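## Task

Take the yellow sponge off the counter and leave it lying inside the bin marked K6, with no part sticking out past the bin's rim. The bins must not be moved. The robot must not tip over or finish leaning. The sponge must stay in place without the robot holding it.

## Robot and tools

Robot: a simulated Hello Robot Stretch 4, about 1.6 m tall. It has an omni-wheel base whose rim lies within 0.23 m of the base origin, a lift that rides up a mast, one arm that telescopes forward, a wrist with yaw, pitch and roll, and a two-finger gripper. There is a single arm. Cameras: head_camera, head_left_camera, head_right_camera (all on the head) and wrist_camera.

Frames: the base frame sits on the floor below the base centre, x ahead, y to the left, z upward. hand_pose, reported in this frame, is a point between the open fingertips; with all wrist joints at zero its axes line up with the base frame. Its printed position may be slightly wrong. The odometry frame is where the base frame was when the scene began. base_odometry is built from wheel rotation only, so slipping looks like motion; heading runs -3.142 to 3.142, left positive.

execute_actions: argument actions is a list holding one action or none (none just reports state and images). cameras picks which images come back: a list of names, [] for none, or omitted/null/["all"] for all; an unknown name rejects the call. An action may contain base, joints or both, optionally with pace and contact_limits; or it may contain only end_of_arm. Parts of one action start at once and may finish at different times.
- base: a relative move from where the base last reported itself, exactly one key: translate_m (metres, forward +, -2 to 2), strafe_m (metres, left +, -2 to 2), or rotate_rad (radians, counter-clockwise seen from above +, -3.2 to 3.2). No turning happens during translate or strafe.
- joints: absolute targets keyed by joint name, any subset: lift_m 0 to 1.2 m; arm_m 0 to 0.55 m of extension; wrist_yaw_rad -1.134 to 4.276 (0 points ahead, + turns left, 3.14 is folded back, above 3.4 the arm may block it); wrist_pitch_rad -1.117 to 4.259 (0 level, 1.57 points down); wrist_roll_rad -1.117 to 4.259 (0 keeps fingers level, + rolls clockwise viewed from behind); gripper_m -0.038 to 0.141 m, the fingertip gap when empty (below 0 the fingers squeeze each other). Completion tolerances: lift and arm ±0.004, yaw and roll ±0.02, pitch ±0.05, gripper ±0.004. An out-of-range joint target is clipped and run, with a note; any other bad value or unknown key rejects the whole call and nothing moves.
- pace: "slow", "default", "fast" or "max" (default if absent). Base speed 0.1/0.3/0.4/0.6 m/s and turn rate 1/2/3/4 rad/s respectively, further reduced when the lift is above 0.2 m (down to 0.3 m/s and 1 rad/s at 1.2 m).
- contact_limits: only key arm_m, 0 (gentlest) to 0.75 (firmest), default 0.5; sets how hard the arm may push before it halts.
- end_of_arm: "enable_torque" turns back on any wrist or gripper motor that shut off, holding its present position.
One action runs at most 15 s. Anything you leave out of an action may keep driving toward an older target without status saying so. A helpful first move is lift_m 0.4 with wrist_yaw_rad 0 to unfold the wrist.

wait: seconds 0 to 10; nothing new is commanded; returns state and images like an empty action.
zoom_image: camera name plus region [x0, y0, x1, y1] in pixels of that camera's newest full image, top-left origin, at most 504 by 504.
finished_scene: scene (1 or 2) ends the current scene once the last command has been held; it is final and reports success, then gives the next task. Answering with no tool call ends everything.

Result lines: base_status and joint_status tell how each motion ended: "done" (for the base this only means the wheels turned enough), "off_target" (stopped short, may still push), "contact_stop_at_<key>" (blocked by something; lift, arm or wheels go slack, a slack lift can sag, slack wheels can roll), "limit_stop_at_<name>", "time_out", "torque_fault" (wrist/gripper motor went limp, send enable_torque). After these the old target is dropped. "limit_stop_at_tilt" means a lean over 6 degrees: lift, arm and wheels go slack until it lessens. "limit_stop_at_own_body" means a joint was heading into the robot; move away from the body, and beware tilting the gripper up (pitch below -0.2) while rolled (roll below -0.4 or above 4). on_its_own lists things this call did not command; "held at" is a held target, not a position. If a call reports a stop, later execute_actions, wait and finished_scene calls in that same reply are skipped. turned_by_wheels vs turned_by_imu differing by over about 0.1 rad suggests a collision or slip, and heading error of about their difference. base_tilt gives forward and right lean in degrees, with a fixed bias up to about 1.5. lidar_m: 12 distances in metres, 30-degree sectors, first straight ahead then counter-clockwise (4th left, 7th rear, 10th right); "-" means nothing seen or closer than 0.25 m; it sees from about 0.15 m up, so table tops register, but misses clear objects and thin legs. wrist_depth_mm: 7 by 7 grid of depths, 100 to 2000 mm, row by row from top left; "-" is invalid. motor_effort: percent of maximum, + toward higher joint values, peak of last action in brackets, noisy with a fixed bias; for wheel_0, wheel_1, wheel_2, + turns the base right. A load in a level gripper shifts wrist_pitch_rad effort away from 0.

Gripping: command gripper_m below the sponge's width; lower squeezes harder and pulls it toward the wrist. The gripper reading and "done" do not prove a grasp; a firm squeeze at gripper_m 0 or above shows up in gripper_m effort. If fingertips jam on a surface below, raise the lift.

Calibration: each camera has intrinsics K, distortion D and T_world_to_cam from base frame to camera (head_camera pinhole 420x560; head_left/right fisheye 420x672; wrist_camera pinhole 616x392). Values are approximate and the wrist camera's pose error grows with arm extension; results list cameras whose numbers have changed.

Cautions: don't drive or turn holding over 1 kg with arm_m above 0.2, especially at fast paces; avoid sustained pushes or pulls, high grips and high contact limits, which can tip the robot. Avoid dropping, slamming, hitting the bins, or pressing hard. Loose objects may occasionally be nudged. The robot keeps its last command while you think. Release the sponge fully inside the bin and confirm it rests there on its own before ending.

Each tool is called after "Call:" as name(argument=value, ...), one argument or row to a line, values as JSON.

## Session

Call:
execute_actions(
  actions=[],
)

Scene clock: 0.00 s.
base_odometry: x=+0.000 y=+0.000 heading=+0.000 (m, m, rad; odometry frame)
turned_by_wheels: +0.000 (rad since the last result)
turned_by_imu: +0.000 (rad since the last result)
base_tilt: forward=-0.1 right=-0.3 (deg)
lidar_m: 2.64 2.46 1.57 1.10 1.04 1.06 1.44 0.80 0.85 1.16 2.65 2.57
base_status: not commanded
joint_positions: lift_m=+0.269 arm_m=-0.001 wrist_yaw_rad=+3.129 wrist_pitch_rad=+0.015 wrist_roll_rad=-0.005 gripper_m=+0.057
joint_status: not commanded
motor_effort: lift_m=+19 arm_m=+0 wrist_yaw_rad=-1 wrist_pitch_rad=-5 wrist_roll_rad=-1 gripper_m=+1 wheel_0=+0 wheel_1=+0 wheel_2=+0 (%)
hand_pose: x=-0.1174 y=+0.0911 z=+0.4427 quat_wxyz=(+0.006, -0.007, -0.002, +1.000) (m; base frame)
wrist_depth_mm: 138 140 1756 1808 1366 1118 946 / - 138 1756 1808 1397 1118 931 / 105 138 256 1756 1336 1098 931 / 113 137 273 1808 1366 1118 917 / 135 1430 1708 1756 1366 1078 931 / 820 1499 1618 1708 1229 1118 931 / 820 1281 195 1205 1118 1060 917
pictures: head_camera, head_left_camera, head_right_camera, wrist_camera
camera_calibration (this result's frames):
wrist_camera: T_world_to_cam=[[0.0594143, 0.997881, -0.0265072, -0.087369], [-0.0332062, -0.0245637, -0.999147, 0.509502], [-0.997681, 0.0602438, 0.0316764, 0.0867002], [0, 0, 0, 1]] pos_world=[0.108609, 0.094476, 0.504004]
Images, in order (width x height): head_camera 420x560, head_left_camera 420x672, head_right_camera 420x672, wrist_camera 616x392.

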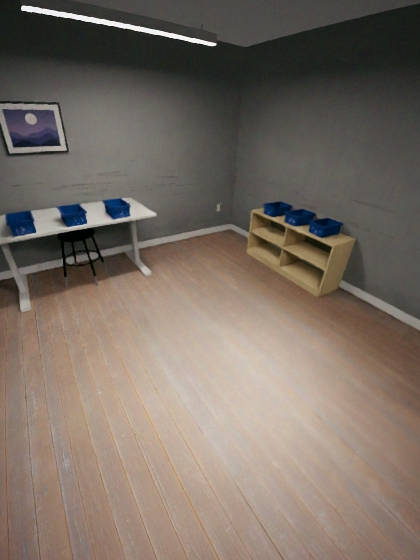

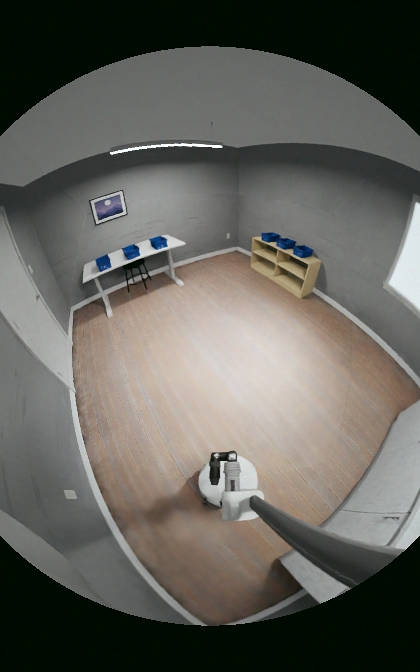

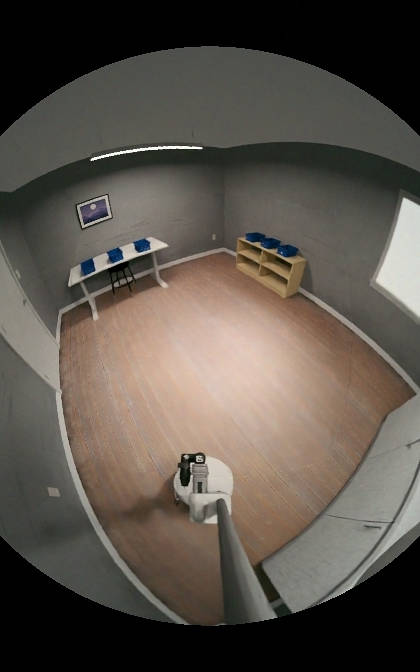

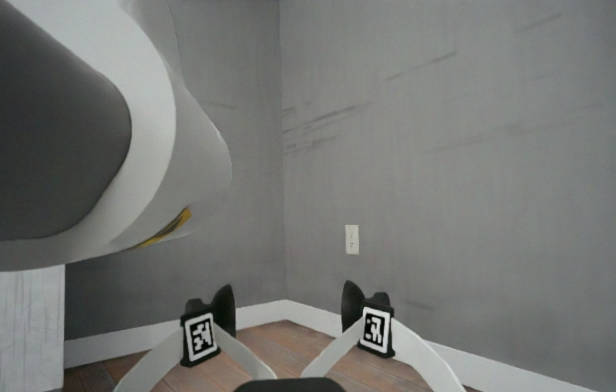

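Call:
zoom_image(
  camera="head_camera",
  region=[0, 190, 140, 245],
)

Call:
zoom_image(
  camera="head_camera",
  region=[255, 195, 355, 245],
)

Call:
execute_actions(
  actions=[
    {"base":{"rotate_rad":-2.55},"joints":{"lift_m":0.9,"wrist_yaw_rad":0},"pace":"fast"},
  ],
  cameras=["head_camera","head_left_camera"],
)

Region (0, 190, 140, 245) of head_camera's 420x560 image, scaled by 3.600, with more detail than that image has; it fills the top 198 rows of this view, and the rest is white.

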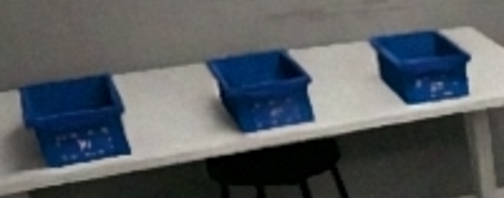

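Region (255, 195, 355, 245) of head_camera's 420x560 image, scaled by 5.040, with more detail than that image has.

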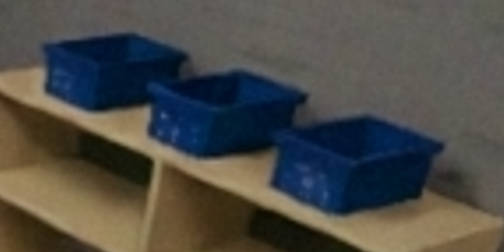

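Scene clock: 2.93 s.
base_odometry: x=+0.000 y=+0.000 heading=-2.550 (m, m, rad; odometry frame)
turned_by_wheels: -2.550 (rad since the last result)
turned_by_imu: -2.579 (rad since the last result)
base_tilt: forward=+0.0 right=-0.2 (deg)
lidar_m: 0.79 0.82 1.17 2.63 2.57 2.60 3.35 1.49 1.09 1.03 1.11 1.49
base_status: done
joint_positions: lift_m=+0.900 arm_m=-0.001 wrist_yaw_rad=+0.000 wrist_pitch_rad=+0.015 wrist_roll_rad=-0.005 gripper_m=+0.057
joint_status: all done
motor_effort: lift_m=+22(23) arm_m=-1(1) wrist_yaw_rad=-2(7) wrist_pitch_rad=-6(6) wrist_roll_rad=+1(1) gripper_m=+1(1) wheel_0=+1(9) wheel_1=+0(10) wheel_2=+0(7) (%)
hand_pose: x=+0.4584 y=-0.0873 z=+1.0737 quat_wxyz=(+1.000, -0.003, +0.007, +0.000) (m; base frame)
wrist_depth_mm: 1205 1229 1255 1255 1281 1308 1308 / 1205 1229 1255 1255 1255 1281 1308 / 1205 1205 1255 1255 1255 1255 1281 / 1205 1205 1229 1255 1255 1255 1281 / 1205 1205 1229 1229 1229 1229 1255 / 1008 960 750 1229 1229 1255 1255 / 609 580 195 585 1229 1229 1255
pictures: head_camera, head_left_camera
Images, in order (width x height): head_camera 420x560, head_left_camera 420x672.

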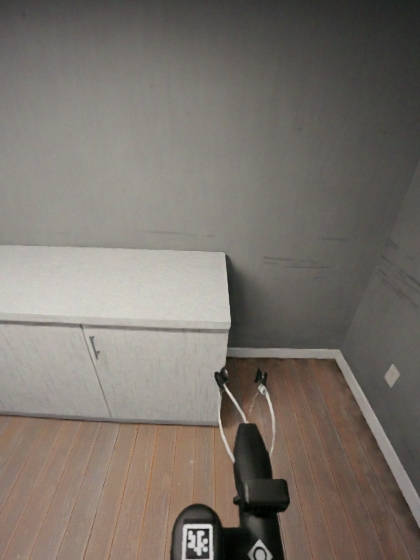

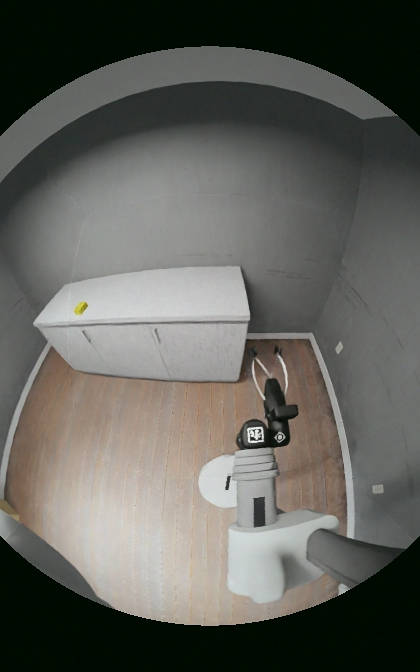

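Call:
execute_actions(
  actions=[
    {"base":{"strafe_m":1.09},"joints":{"gripper_m":0.11,"wrist_pitch_rad":1.57,"lift_m":1.15},"pace":"max"},
  ],
  cameras=["head_camera"],
)

Scene clock: 7.27 s.
base_odometry: x=+0.608 y=-0.905 heading=-2.550 (m, m, rad; odometry frame)
turned_by_wheels: +0.000 (rad since the last result)
turned_by_imu: +0.005 (rad since the last result)
base_tilt: forward=-0.2 right=-0.3 (deg)
lidar_m: 0.83 0.87 1.62 1.53 1.66 1.72 2.79 2.63 2.24 2.14 1.20 0.86
base_status: done
joint_positions: lift_m=+1.150 arm_m=-0.001 wrist_yaw_rad=+0.000 wrist_pitch_rad=+1.570 wrist_roll_rad=-0.005 gripper_m=+0.110
joint_status: all done
motor_effort: lift_m=+21(24) arm_m=+0(1) wrist_yaw_rad=-1(0) wrist_pitch_rad=+0(4) wrist_roll_rad=+0(1) gripper_m=-1(5) wheel_0=+1(8) wheel_1=+1(9) wheel_2=+1(1) (%)
hand_pose: x=+0.1701 y=-0.0874 z=+1.0396 quat_wxyz=(+0.707, -0.002, +0.707, +0.002) (m; base frame)
wrist_depth_mm: 1255 1281 1308 1308 1336 1336 1366 / 1255 1281 1281 1308 1308 1308 1336 / 1255 1255 1308 1281 1336 1308 1336 / 1229 1255 1255 1281 1281 1308 1336 / 1229 1255 1060 1060 1281 1308 1308 / 1205 1229 1025 1042 219 1281 1281 / 1205 1182 1042 768 1255 1281 1281
pictures: head_camera
Images, in order (width x height): head_camera 420x560.

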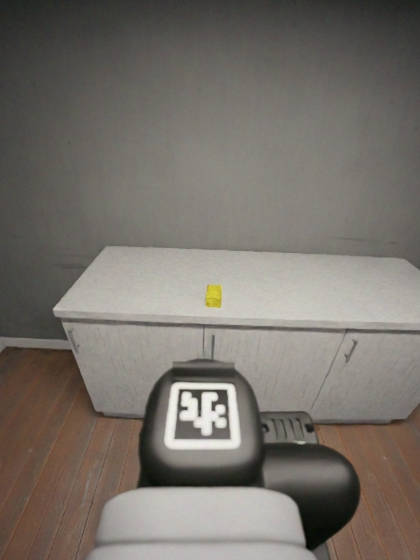

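Call:
execute_actions(
  actions=[
    {"base":{"strafe_m":0.063},"joints":{"arm_m":0.2},"pace":"fast"},
  ],
  cameras=[],
)

Call:
execute_actions(
  actions=[
    {"base":{"translate_m":0.4},"joints":{"arm_m":0.41},"pace":"fast"},
  ],
  cameras=["wrist_camera"],
)

Scene clock: 8.90 s.
base_odometry: x=+0.643 y=-0.957 heading=-2.550 (m, m, rad; odometry frame)
turned_by_wheels: +0.000 (rad since the last result)
turned_by_imu: +0.000 (rad since the last result)
base_tilt: forward=+0.0 right=-0.2 (deg)
lidar_m: 0.83 0.87 1.54 1.48 1.59 1.63 2.83 2.64 2.30 2.22 1.18 0.86
base_status: done
joint_positions: lift_m=+1.150 arm_m=+0.199 wrist_yaw_rad=+0.000 wrist_pitch_rad=+1.570 wrist_roll_rad=-0.005 gripper_m=+0.110
joint_status: all done
motor_effort: lift_m=+21(21) arm_m=+7(6) wrist_yaw_rad=-2(1) wrist_pitch_rad=+1(0) wrist_roll_rad=+3(0) gripper_m=+1(0) wheel_0=+2(9) wheel_1=-1(9) wheel_2=+1(1) (%)
hand_pose: x=+0.3700 y=-0.0874 z=+1.0396 quat_wxyz=(+0.707, -0.002, +0.707, +0.002) (m; base frame)
wrist_depth_mm: 917 931 917 904 917 931 931 / 1255 1281 1308 1308 1308 1308 1336 / 1255 1255 1281 1281 1281 1308 1308 / 1229 1255 1255 1281 1308 1308 1336 / 1229 1229 1255 1255 1281 1281 1308 / 1229 1229 1182 1255 220 1281 1308 / 1205 1229 1025 1025 1281 1255 1281
pictures: none
No camera images: the call's "cameras" was empty. Leave "cameras" out to get every camera's image.

Scene clock: 11.67 s.
base_odometry: x=+0.311 y=-1.180 heading=-2.550 (m, m, rad; odometry frame)
turned_by_wheels: +0.000 (rad since the last result)
turned_by_imu: -0.002 (rad since the last result)
base_tilt: forward=+0.2 right=-0.3 (deg)
lidar_m: 0.44 0.48 0.65 1.47 1.55 1.94 3.76 3.11 2.32 2.21 0.64 0.44
base_status: done
joint_positions: lift_m=+1.150 arm_m=+0.409 wrist_yaw_rad=+0.000 wrist_pitch_rad=+1.570 wrist_roll_rad=-0.005 gripper_m=+0.110
joint_status: all done
motor_effort: lift_m=+21(21) arm_m=+6(5) wrist_yaw_rad=-2(1) wrist_pitch_rad=+0(1) wrist_roll_rad=-1(1) gripper_m=-2(1) wheel_0=-1(5) wheel_1=+0(4) wheel_2=+2(8) (%)
hand_pose: x=+0.5800 y=-0.0874 z=+1.0396 quat_wxyz=(+0.707, -0.002, +0.707, +0.002) (m; base frame)
wrist_depth_mm: 355 357 364 368 370 375 379 / 353 355 359 364 366 373 375 / 351 353 355 362 364 368 373 / 347 349 353 357 362 366 368 / 342 345 351 351 359 362 364 / 342 343 347 307 219 359 362 / 340 338 343 303 351 355 362
pictures: wrist_camera
camera_calibration (this result's frames):
wrist_camera: T_world_to_cam=[[-0.0270874, -0.998561, 0.0462908, -0.134897], [-0.998513, 0.0248368, -0.0485213, 0.700635], [0.0473017, -0.0475363, -0.997749, 1.22906], [0, 0, 0, 1]] pos_world=[0.637803, -0.0936799, 1.26653]
Images, in order (width x height): wrist_camera 616x392.

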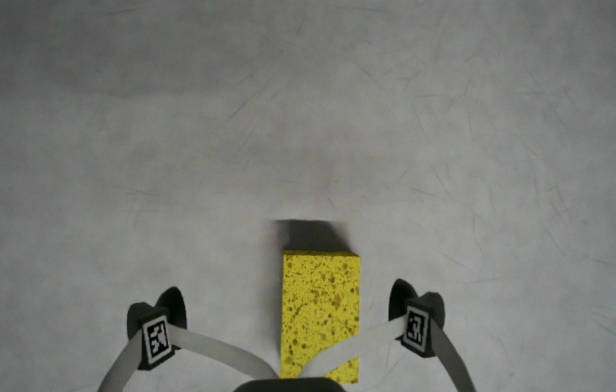

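Call:
execute_actions(
  actions=[
    {"base":{"strafe_m":-0.028},"joints":{"arm_m":0.384,"lift_m":1.09},"pace":"fast"},
  ],
  cameras=[],
)

Call:
execute_actions(
  actions=[
    {"joints":{"lift_m":1.05}},
  ],
  cameras=["wrist_camera"],
)

Scene clock: 12.83 s.
base_odometry: x=+0.296 y=-1.157 heading=-2.550 (m, m, rad; odometry frame)
turned_by_wheels: +0.000 (rad since the last result)
turned_by_imu: +0.000 (rad since the last result)
base_tilt: forward=+0.1 right=-0.2 (deg)
lidar_m: 0.43 0.45 0.66 1.50 1.56 1.95 3.55 3.07 2.26 2.19 0.64 0.45
base_status: done
joint_positions: lift_m=+1.090 arm_m=+0.385 wrist_yaw_rad=+0.000 wrist_pitch_rad=+1.570 wrist_roll_rad=-0.005 gripper_m=+0.110
joint_status: all done
motor_effort: lift_m=+17(20) arm_m=-7(7) wrist_yaw_rad=-1(2) wrist_pitch_rad=-1(1) wrist_roll_rad=+1(1) gripper_m=-1(1) wheel_0=+0(10) wheel_1=+2(7) wheel_2=+1(0) (%)
hand_pose: x=+0.5562 y=-0.0874 z=+0.9799 quat_wxyz=(+0.707, -0.002, +0.707, +0.002) (m; base frame)
wrist_depth_mm: 296 300 303 306 307 312 314 / 293 296 298 303 306 309 312 / 291 294 297 300 303 306 309 / 289 291 294 297 300 304 306 / 286 287 290 250 298 301 304 / 283 286 289 248 220 298 301 / 281 282 244 245 291 297 298
pictures: none
No camera images: the call's "cameras" was empty. Leave "cameras" out to get every camera's image.

Scene clock: 13.83 s.
base_odometry: x=+0.296 y=-1.157 heading=-2.550 (m, m, rad; odometry frame)
turned_by_wheels: +0.000 (rad since the last result)
turned_by_imu: +0.000 (rad since the last result)
base_tilt: forward=+0.1 right=-0.3 (deg)
lidar_m: 0.43 0.46 0.64 1.49 1.58 1.97 3.55 3.06 2.27 2.19 0.63 0.44
base_status: not commanded
joint_positions: lift_m=+1.050 arm_m=+0.385 wrist_yaw_rad=+0.000 wrist_pitch_rad=+1.570 wrist_roll_rad=-0.005 gripper_m=+0.110
joint_status: all done
motor_effort: lift_m=+17(16) arm_m=-7(6) wrist_yaw_rad=-1(1) wrist_pitch_rad=+0(0) wrist_roll_rad=+1(0) gripper_m=-2(2) wheel_0=+0(1) wheel_1=+2(2) wheel_2=+0(1) (%)
hand_pose: x=+0.5562 y=-0.0874 z=+0.9399 quat_wxyz=(+0.707, -0.002, +0.707, +0.002) (m; base frame)
wrist_depth_mm: 255 258 262 264 266 270 272 / 254 257 258 262 264 267 270 / 252 254 257 259 263 265 267 / 249 252 254 257 259 263 265 / 248 250 250 210 257 260 263 / 246 247 211 208 219 258 259 / 243 244 206 206 252 256 258
pictures: wrist_camera
camera_calibration (this result's frames):
wrist_camera: T_world_to_cam=[[-0.0272891, -0.998555, 0.0462959, -0.130819], [-0.998517, 0.0250472, -0.0483339, 0.671908], [0.0471045, -0.0475462, -0.997758, 1.13083], [0, 0, 0, 1]] pos_world=[0.614074, -0.0936922, 1.16683]
Images, in order (width x height): wrist_camera 616x392.

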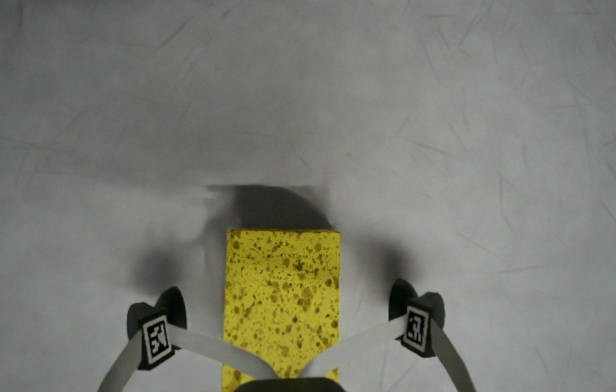

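Call:
execute_actions(
  actions=[
    {"joints":{"gripper_m":0.03}},
  ],
  cameras=[],
)

Call:
execute_actions(
  actions=[
    {"joints":{"lift_m":1.08},"pace":"fast"},
  ],
  cameras=[],
)

Call:
execute_actions(
  actions=[
    {"base":{"translate_m":-0.25},"joints":{"arm_m":0.0,"lift_m":1.1},"pace":"fast"},
  ],
  cameras=[],
)

Call:
execute_actions(
  actions=[
    {"base":{"translate_m":-2.0},"joints":{"lift_m":0.5,"wrist_pitch_rad":0.1,"wrist_yaw_rad":1.75},"pace":"max"},
  ],
  cameras=["wrist_camera","head_left_camera"],
)

Scene clock: 15.87 s.
base_odometry: x=+0.296 y=-1.157 heading=-2.550 (m, m, rad; odometry frame)
turned_by_wheels: +0.000 (rad since the last result)
turned_by_imu: +0.000 (rad since the last result)
base_tilt: forward=+0.0 right=-0.3 (deg)
lidar_m: 0.44 0.45 0.65 1.50 1.57 1.97 3.55 3.07 2.29 2.20 0.61 0.44
base_status: not commanded
joint_positions: lift_m=+1.050 arm_m=+0.385 wrist_yaw_rad=+0.000 wrist_pitch_rad=+1.570 wrist_roll_rad=-0.005 gripper_m=+0.030
joint_status: all done
motor_effort: lift_m=+17(17) arm_m=-7(7) wrist_yaw_rad=-1(1) wrist_pitch_rad=-1(0) wrist_roll_rad=+1(1) gripper_m=-13(16) wheel_0=+0(0) wheel_1=+1(2) wheel_2=+0(1) (%)
hand_pose: x=+0.5562 y=-0.0874 z=+0.9399 quat_wxyz=(+0.707, -0.002, +0.707, +0.002) (m; base frame)
wrist_depth_mm: 255 258 260 264 266 270 272 / 254 255 259 262 264 266 271 / 251 253 257 259 263 265 266 / 250 252 254 257 260 263 265 / 248 251 250 201 258 260 263 / 245 248 198 200 255 257 260 / 244 176 195 197 252 255 258
pictures: none
No camera images: the call's "cameras" was empty. Leave "cameras" out to get every camera's image.

Scene clock: 16.63 s.
base_odometry: x=+0.296 y=-1.157 heading=-2.550 (m, m, rad; odometry frame)
turned_by_wheels: +0.000 (rad since the last result)
turned_by_imu: +0.000 (rad since the last result)
base_tilt: forward=+0.0 right=-0.3 (deg)
lidar_m: 0.44 0.47 0.65 1.48 1.58 1.96 3.53 3.07 2.27 2.20 0.65 0.46
base_status: not commanded
joint_positions: lift_m=+1.080 arm_m=+0.385 wrist_yaw_rad=+0.000 wrist_pitch_rad=+1.570 wrist_roll_rad=-0.005 gripper_m=+0.030
joint_status: all done
motor_effort: lift_m=+22(24) arm_m=-6(7) wrist_yaw_rad=-1(1) wrist_pitch_rad=+0(0) wrist_roll_rad=+1(0) gripper_m=-14(12) wheel_0=+0(0) wheel_1=+2(2) wheel_2=+1(1) (%)
hand_pose: x=+0.5562 y=-0.0874 z=+0.9695 quat_wxyz=(+0.707, -0.002, +0.707, +0.002) (m; base frame)
wrist_depth_mm: 286 289 291 294 298 300 304 / 282 286 289 293 297 297 301 / 281 283 287 289 293 296 298 / 277 281 283 287 290 293 296 / 274 278 281 201 287 290 294 / 273 277 198 199 285 287 291 / 272 176 196 197 281 286 289
pictures: none
No camera images: the call's "cameras" was empty. Leave "cameras" out to get every camera's image.

Scene clock: 18.80 s.
base_odometry: x=+0.503 y=-1.017 heading=-2.550 (m, m, rad; odometry frame)
turned_by_wheels: +0.000 (rad since the last result)
turned_by_imu: +0.001 (rad since the last result)
base_tilt: forward=+0.1 right=-0.2 (deg)
lidar_m: 0.67 0.71 1.58 1.50 1.62 1.75 2.94 2.79 2.26 2.18 1.00 0.72
base_status: done
joint_positions: lift_m=+1.100 arm_m=+0.001 wrist_yaw_rad=+0.000 wrist_pitch_rad=+1.570 wrist_roll_rad=-0.005 gripper_m=+0.030
joint_status: all done
motor_effort: lift_m=+21(22) arm_m=-6(7) wrist_yaw_rad=-1(0) wrist_pitch_rad=-1(1) wrist_roll_rad=+0(0) gripper_m=-14(15) wheel_0=+0(5) wheel_1=+0(3) wheel_2=-1(9) (%)
hand_pose: x=+0.1721 y=-0.0874 z=+0.9896 quat_wxyz=(+0.707, -0.002, +0.707, +0.002) (m; base frame)
wrist_depth_mm: 1060 991 1025 1008 1008 1025 1042 / 1205 1229 1255 1255 1281 1281 1308 / 1205 1205 1229 1255 1255 1255 1281 / 1182 1205 1205 1205 1255 1255 1255 / 1182 1182 976 201 1229 1255 1255 / 1182 1160 198 199 1229 1229 1229 / 1160 176 196 197 1205 1229 1255
pictures: none
No camera images: the call's "cameras" was empty. Leave "cameras" out to get every camera's image.

Scene clock: 26.33 s.
base_odometry: x=+2.163 y=+0.098 heading=-2.550 (m, m, rad; odometry frame)
turned_by_wheels: +0.000 (rad since the last result)
turned_by_imu: +0.009 (rad since the last result)
base_tilt: forward=+0.1 right=-0.2 (deg)
lidar_m: 2.67 2.23 1.18 1.17 1.27 1.46 0.64 0.66 0.95 2.13 2.23 2.77
base_status: done
joint_positions: lift_m=+0.500 arm_m=+0.001 wrist_yaw_rad=+1.750 wrist_pitch_rad=+0.102 wrist_roll_rad=-0.005 gripper_m=+0.030
joint_status: all done
motor_effort: lift_m=+18(20) arm_m=-6(6) wrist_yaw_rad=-1(6) wrist_pitch_rad=-7(12) wrist_roll_rad=+1(0) gripper_m=-12(15) wheel_0=+1(6) wheel_1=+0(3) wheel_2=-1(9) (%)
hand_pose: x=+0.2068 y=+0.2980 z=+0.6488 quat_wxyz=(+0.640, -0.041, +0.031, +0.767) (m; base frame)
wrist_depth_mm: 1708 1618 1576 1499 1499 1430 1366 / 1708 1618 1576 1537 1464 1430 1397 / 1708 1661 1618 1537 1499 1464 1397 / 1708 1661 1255 1182 1138 1430 1397 / 1708 1499 1576 201 1499 1464 1397 / 1756 1308 198 198 1078 1182 1430 / 1618 176 196 197 1229 1182 1430
pictures: head_left_camera, wrist_camera
camera_calibration (this result's frames):
wrist_camera: T_world_to_cam=[[0.991279, 0.129877, -0.0223179, -0.244428], [-0.0148493, -0.0581923, -0.998195, 0.736958], [-0.130941, 0.989821, -0.0557562, -0.00830403], [0, 0, 0, 1]] pos_world=[0.252152, 0.0828503, 0.72971]
Images, in order (width x height): head_left_camera 420x672, wrist_camera 616x392.

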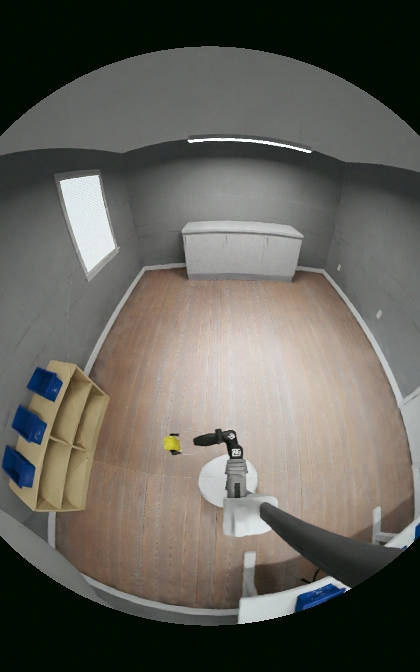

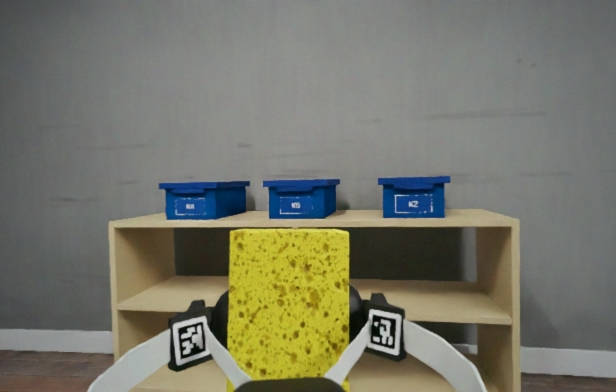

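Call:
zoom_image(
  camera="wrist_camera",
  region=[150, 170, 350, 230],
)

Region (150, 170, 350, 230) of wrist_camera's 616x392 image, scaled by 2.520; it fills the top 151 rows of this view, and the rest is white.

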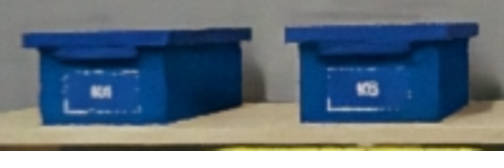

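Call:
execute_actions(
  actions=[
    {"base":{"rotate_rad":1.54},"joints":{"wrist_yaw_rad":0,"arm_m":0.4,"lift_m":0.47},"pace":"fast"},
  ],
  cameras=["wrist_camera","head_camera"],
)

Scene clock: 28.53 s.
base_odometry: x=+2.163 y=+0.098 heading=-1.010 (m, m, rad; odometry frame)
turned_by_wheels: +1.540 (rad since the last result)
turned_by_imu: +1.556 (rad since the last result)
base_tilt: forward=+0.1 right=-0.3 (deg)
lidar_m: 1.17 1.23 1.46 0.63 0.64 0.91 2.11 2.25 2.84 2.71 2.27 1.22
base_status: done
joint_positions: lift_m=+0.470 arm_m=+0.399 wrist_yaw_rad=+0.000 wrist_pitch_rad=+0.102 wrist_roll_rad=-0.005 gripper_m=+0.030
joint_status: all done
motor_effort: lift_m=+18(17) arm_m=+6(8) wrist_yaw_rad=-2(9) wrist_pitch_rad=-6(7) wrist_roll_rad=+0(1) gripper_m=-14(15) wheel_0=-2(9) wheel_1=+1(6) wheel_2=+1(10) (%)
hand_pose: x=+0.8568 y=-0.0873 z=+0.6189 quat_wxyz=(+0.999, -0.003, +0.051, +0.000) (m; base frame)
wrist_depth_mm: 917 931 946 960 976 991 991 / 931 946 960 976 976 976 1008 / 931 946 960 976 976 1008 1025 / 591 788 603 831 741 621 1008 / 597 707 564 200 991 960 699 / 931 976 198 198 878 960 741 / 768 176 195 197 654 683 683
pictures: head_camera, wrist_camera
camera_calibration (this result's frames):
wrist_camera: T_world_to_cam=[[-0.0485745, -0.99857, -0.0223288, -0.0469685], [-0.0543934, 0.0249666, -0.998207, 0.735498], [0.997337, -0.0472728, -0.0555284, -0.600894], [0, 0, 0, 1]] pos_world=[0.637018, -0.0936701, 0.699764]
Images, in order (width x height): head_camera 420x560, wrist_camera 616x392.

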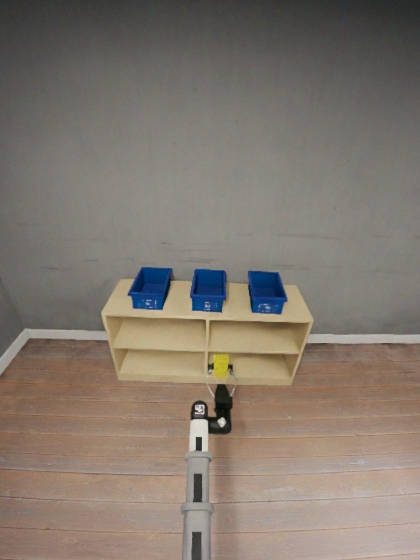

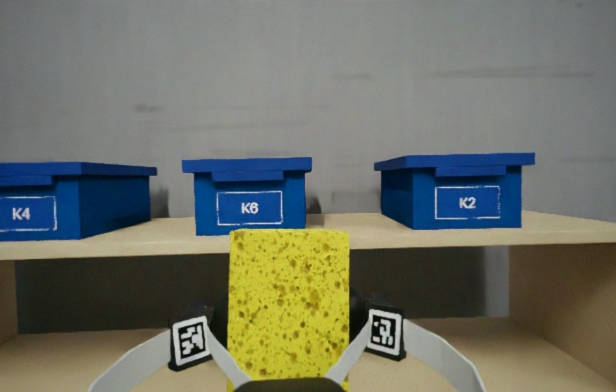

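Call:
execute_actions(
  actions=[
    {"base":{"strafe_m":0.067},"joints":{"wrist_pitch_rad":1.57},"pace":"fast"},
  ],
  cameras=[],
)

Call:
execute_actions(
  actions=[
    {"base":{"translate_m":0.45},"joints":{"lift_m":0.91},"pace":"fast"},
  ],
  cameras=[],
)

Call:
execute_actions(
  actions=[
    {"base":{"translate_m":0.25},"joints":{"arm_m":0.5},"pace":"fast"},
  ],
  cameras=["wrist_camera"],
)

Scene clock: 30.13 s.
base_odometry: x=+2.220 y=+0.134 heading=-1.010 (m, m, rad; odometry frame)
turned_by_wheels: +0.000 (rad since the last result)
turned_by_imu: +0.000 (rad since the last result)
base_tilt: forward=+0.1 right=-0.3 (deg)
lidar_m: 1.18 1.25 1.40 0.56 0.59 0.83 2.11 2.25 2.87 2.75 2.27 1.23
base_status: done
joint_positions: lift_m=+0.470 arm_m=+0.399 wrist_yaw_rad=+0.000 wrist_pitch_rad=+1.570 wrist_roll_rad=-0.005 gripper_m=+0.030
joint_status: all done
motor_effort: lift_m=+18(18) arm_m=+6(6) wrist_yaw_rad=-1(2) wrist_pitch_rad=+1(5) wrist_roll_rad=-2(1) gripper_m=-16(13) wheel_0=+1(9) wheel_1=-1(10) wheel_2=+0(0) (%)
hand_pose: x=+0.5700 y=-0.0874 z=+0.3599 quat_wxyz=(+0.707, -0.002, +0.707, +0.002) (m; base frame)
wrist_depth_mm: 585 591 603 603 615 621 627 / 580 585 591 597 603 615 615 / 580 580 591 591 603 609 615 / 574 580 585 585 597 603 609 / 564 569 574 200 591 597 603 / 564 574 198 198 585 591 597 / 559 176 196 197 580 591 591
pictures: none
No camera images: the call's "cameras" was empty. Leave "cameras" out to get every camera's image.

Scene clock: 32.53 s.
base_odometry: x=+2.459 y=-0.247 heading=-1.010 (m, m, rad; odometry frame)
turned_by_wheels: +0.000 (rad since the last result)
turned_by_imu: -0.003 (rad since the last result)
base_tilt: forward=+0.0 right=-0.2 (deg)
lidar_m: 0.72 0.77 1.41 1.34 0.77 0.82 2.55 2.73 2.90 2.77 1.64 0.78
base_status: done
joint_positions: lift_m=+0.910 arm_m=+0.399 wrist_yaw_rad=+0.000 wrist_pitch_rad=+1.570 wrist_roll_rad=-0.005 gripper_m=+0.030
joint_status: all done
motor_effort: lift_m=+21(24) arm_m=+6(6) wrist_yaw_rad=-1(1) wrist_pitch_rad=+0(1) wrist_roll_rad=+1(0) gripper_m=-15(15) wheel_0=-1(7) wheel_1=-1(5) wheel_2=+1(11) (%)
hand_pose: x=+0.5700 y=-0.0874 z=+0.7996 quat_wxyz=(+0.707, -0.002, +0.707, +0.002) (m; base frame)
wrist_depth_mm: 413 421 320 317 364 436 384 / 410 415 421 424 430 436 439 / 676 676 691 699 707 707 715 / 991 1025 1025 1042 1042 1060 1078 / 991 1008 1008 201 1025 1042 1060 / 976 991 198 198 1025 1042 1042 / 976 176 196 196 1025 1025 1042
pictures: none
No camera images: the call's "cameras" was empty. Leave "cameras" out to get every camera's image.

Scene clock: 34.57 s.
base_odometry: x=+2.592 y=-0.459 heading=-1.010 (m, m, rad; odometry frame)
turned_by_wheels: +0.000 (rad since the last result)
turned_by_imu: -0.001 (rad since the last result)
base_tilt: forward=+0.0 right=-0.3 (deg)
lidar_m: 0.47 0.50 1.24 1.34 1.07 0.93 2.20 2.98 2.91 2.79 0.69 0.53
base_status: done
joint_positions: lift_m=+0.910 arm_m=+0.499 wrist_yaw_rad=+0.000 wrist_pitch_rad=+1.570 wrist_roll_rad=-0.005 gripper_m=+0.030
joint_status: all done
motor_effort: lift_m=+21(21) arm_m=+6(5) wrist_yaw_rad=-2(0) wrist_pitch_rad=+0(0) wrist_roll_rad=+2(0) gripper_m=-11(13) wheel_0=+0(5) wheel_1=-1(4) wheel_2=+0(10) (%)
hand_pose: x=+0.6700 y=-0.0874 z=+0.7996 quat_wxyz=(+0.707, -0.002, +0.707, +0.002) (m; base frame)
wrist_depth_mm: 349 355 359 366 373 382 394 / 421 427 314 439 455 466 480 / 410 413 366 415 338 433 402 / 389 407 370 415 370 427 394 / 392 402 290 201 364 421 394 / 392 402 197 199 296 421 389 / 394 176 195 197 293 413 389
pictures: wrist_camera
camera_calibration (this result's frames):
wrist_camera: T_world_to_cam=[[-0.0271307, -0.998559, 0.0462911, -0.121318], [-0.998513, 0.0248806, -0.04851, 0.778877], [0.0472883, -0.0475383, -0.997749, 0.985298], [0, 0, 0, 1]] pos_world=[0.727834, -0.0936825, 1.02648]
Images, in order (width x height): wrist_camera 616x392.

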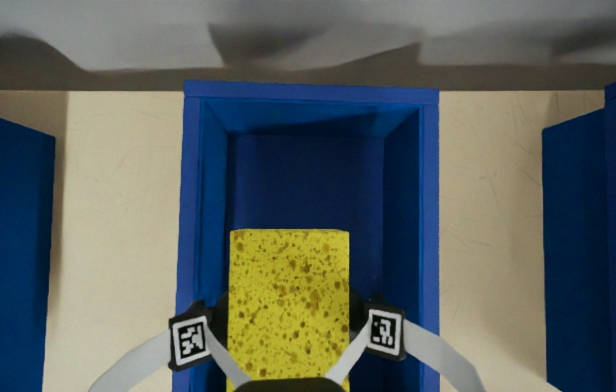

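Call:
execute_actions(
  actions=[
    {"base":{"strafe_m":-0.016},"joints":{"lift_m":0.9},"pace":"fast"},
  ],
  cameras=[],
)

Call:
execute_actions(
  actions=[
    {"joints":{"lift_m":0.762}},
  ],
  cameras=[],
)

Call:
execute_actions(
  actions=[
    {"joints":{"gripper_m":0.085}},
  ],
  cameras=[],
)

Call:
execute_actions(
  actions=[
    {"joints":{"lift_m":0.89},"pace":"fast"},
  ],
  cameras=["wrist_camera"],
)

Scene clock: 35.57 s.
base_odometry: x=+2.579 y=-0.467 heading=-1.010 (m, m, rad; odometry frame)
turned_by_wheels: +0.000 (rad since the last result)
turned_by_imu: +0.000 (rad since the last result)
base_tilt: forward=-0.1 right=-0.1 (deg)
lidar_m: 0.48 0.50 0.70 1.37 1.07 0.97 2.83 2.97 2.88 2.77 0.69 0.52
base_status: done
joint_positions: lift_m=+0.900 arm_m=+0.499 wrist_yaw_rad=+0.000 wrist_pitch_rad=+1.570 wrist_roll_rad=-0.005 gripper_m=+0.030
joint_status: all done
motor_effort: lift_m=+17(20) arm_m=+6(6) wrist_yaw_rad=-1(2) wrist_pitch_rad=+0(0) wrist_roll_rad=+1(1) gripper_m=-16(15) wheel_0=+1(9) wheel_1=+1(2) wheel_2=+0(1) (%)
hand_pose: x=+0.6700 y=-0.0874 z=+0.7899 quat_wxyz=(+0.707, -0.002, +0.707, +0.002) (m; base frame)
wrist_depth_mm: 349 353 359 366 375 382 392 / 421 427 309 306 421 466 484 / 399 399 387 407 336 418 382 / 397 399 402 404 349 415 379 / 394 394 306 201 345 413 368 / 389 392 198 198 285 410 370 / 387 176 196 196 283 407 368
pictures: none
No camera images: the call's "cameras" was empty. Leave "cameras" out to get every camera's image.

Scene clock: 37.20 s.
base_odometry: x=+2.579 y=-0.467 heading=-1.010 (m, m, rad; odometry frame)
turned_by_wheels: +0.000 (rad since the last result)
turned_by_imu: +0.000 (rad since the last result)
base_tilt: forward=+0.1 right=-0.2 (deg)
lidar_m: 0.48 0.52 0.72 1.36 1.06 0.96 2.82 2.98 2.88 2.75 0.70 0.51
base_status: not commanded
joint_positions: lift_m=+0.762 arm_m=+0.499 wrist_yaw_rad=+0.000 wrist_pitch_rad=+1.570 wrist_roll_rad=-0.005 gripper_m=+0.030
joint_status: all done
motor_effort: lift_m=+17(18) arm_m=+6(6) wrist_yaw_rad=-2(1) wrist_pitch_rad=+0(0) wrist_roll_rad=+0(2) gripper_m=-11(11) wheel_0=+1(1) wheel_1=+1(1) wheel_2=+0(0) (%)
hand_pose: x=+0.6700 y=-0.0874 z=+0.6519 quat_wxyz=(+0.707, -0.002, +0.707, +0.002) (m; base frame)
wrist_depth_mm: 148 175 181 180 179 162 283 / 147 203 257 254 251 171 282 / 147 204 265 267 271 169 279 / 147 206 264 267 267 168 277 / 143 208 259 200 265 167 276 / 142 209 198 199 223 166 272 / 143 170 196 197 242 148 270
pictures: none
No camera images: the call's "cameras" was empty. Leave "cameras" out to get every camera's image.

Scene clock: 38.57 s.
base_odometry: x=+2.579 y=-0.467 heading=-1.010 (m, m, rad; odometry frame)
turned_by_wheels: +0.000 (rad since the last result)
turned_by_imu: +0.000 (rad since the last result)
base_tilt: forward=+0.0 right=-0.2 (deg)
lidar_m: 0.48 0.50 0.72 1.37 1.06 0.95 2.83 2.95 2.88 2.77 0.70 0.51
base_status: not commanded
joint_positions: lift_m=+0.762 arm_m=+0.499 wrist_yaw_rad=+0.000 wrist_pitch_rad=+1.570 wrist_roll_rad=-0.005 gripper_m=+0.085
joint_status: all done
motor_effort: lift_m=+17(17) arm_m=+6(6) wrist_yaw_rad=-1(2) wrist_pitch_rad=+0(0) wrist_roll_rad=+1(1) gripper_m=+0(16) wheel_0=+1(0) wheel_1=+1(1) wheel_2=+0(0) (%)
hand_pose: x=+0.6700 y=-0.0874 z=+0.6519 quat_wxyz=(+0.707, -0.002, +0.707, +0.002) (m; base frame)
wrist_depth_mm: 148 175 182 180 178 162 285 / 147 203 259 254 250 171 282 / 147 204 265 268 271 170 278 / 148 205 264 266 267 168 278 / 143 208 260 220 266 167 274 / 142 195 216 217 223 166 272 / 143 181 213 215 260 156 270
pictures: none
No camera images: the call's "cameras" was empty. Leave "cameras" out to get every camera's image.

Scene clock: 39.87 s.
base_odometry: x=+2.579 y=-0.467 heading=-1.010 (m, m, rad; odometry frame)
turned_by_wheels: +0.000 (rad since the last result)
turned_by_imu: +0.000 (rad since the last result)
base_tilt: forward=+0.0 right=-0.2 (deg)
lidar_m: 0.48 0.49 0.69 1.37 1.04 0.97 2.84 3.00 2.84 2.77 0.72 0.50
base_status: not commanded
joint_positions: lift_m=+0.890 arm_m=+0.499 wrist_yaw_rad=+0.000 wrist_pitch_rad=+1.570 wrist_roll_rad=-0.005 gripper_m=+0.085
joint_status: all done
motor_effort: lift_m=+22(24) arm_m=+6(6) wrist_yaw_rad=-2(1) wrist_pitch_rad=+0(0) wrist_roll_rad=+0(0) gripper_m=+0(2) wheel_0=+0(0) wheel_1=+1(1) wheel_2=+0(0) (%)
hand_pose: x=+0.6700 y=-0.0874 z=+0.7795 quat_wxyz=(+0.707, -0.002, +0.707, +0.002) (m; base frame)
wrist_depth_mm: 351 353 359 364 373 382 392 / 418 397 285 306 303 469 484 / 392 392 384 397 334 413 373 / 384 389 389 397 351 407 370 / 382 384 384 345 347 402 370 / 379 379 347 343 227 399 368 / 377 265 314 384 274 394 366
pictures: wrist_camera
camera_calibration (this result's frames):
wrist_camera: T_world_to_cam=[[-0.0271302, -0.998559, 0.0462915, -0.120391], [-0.998513, 0.0248808, -0.0484947, 0.777896], [0.0472731, -0.0475384, -0.99775, 0.965324], [0, 0, 0, 1]] pos_world=[0.72784, -0.0936825, 1.00645]
Images, in order (width x height): wrist_camera 616x392.

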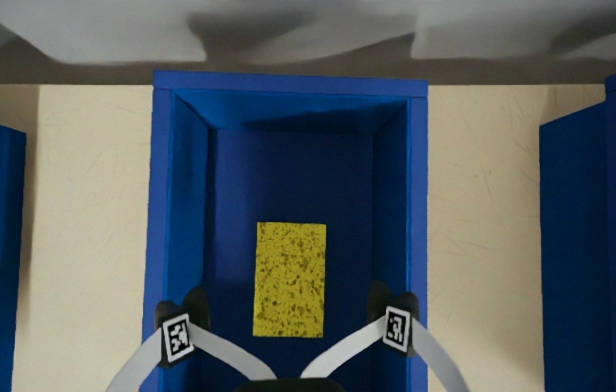

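Call:
finished_scene(
  scene=2,
)

The scene is finished: the task was done.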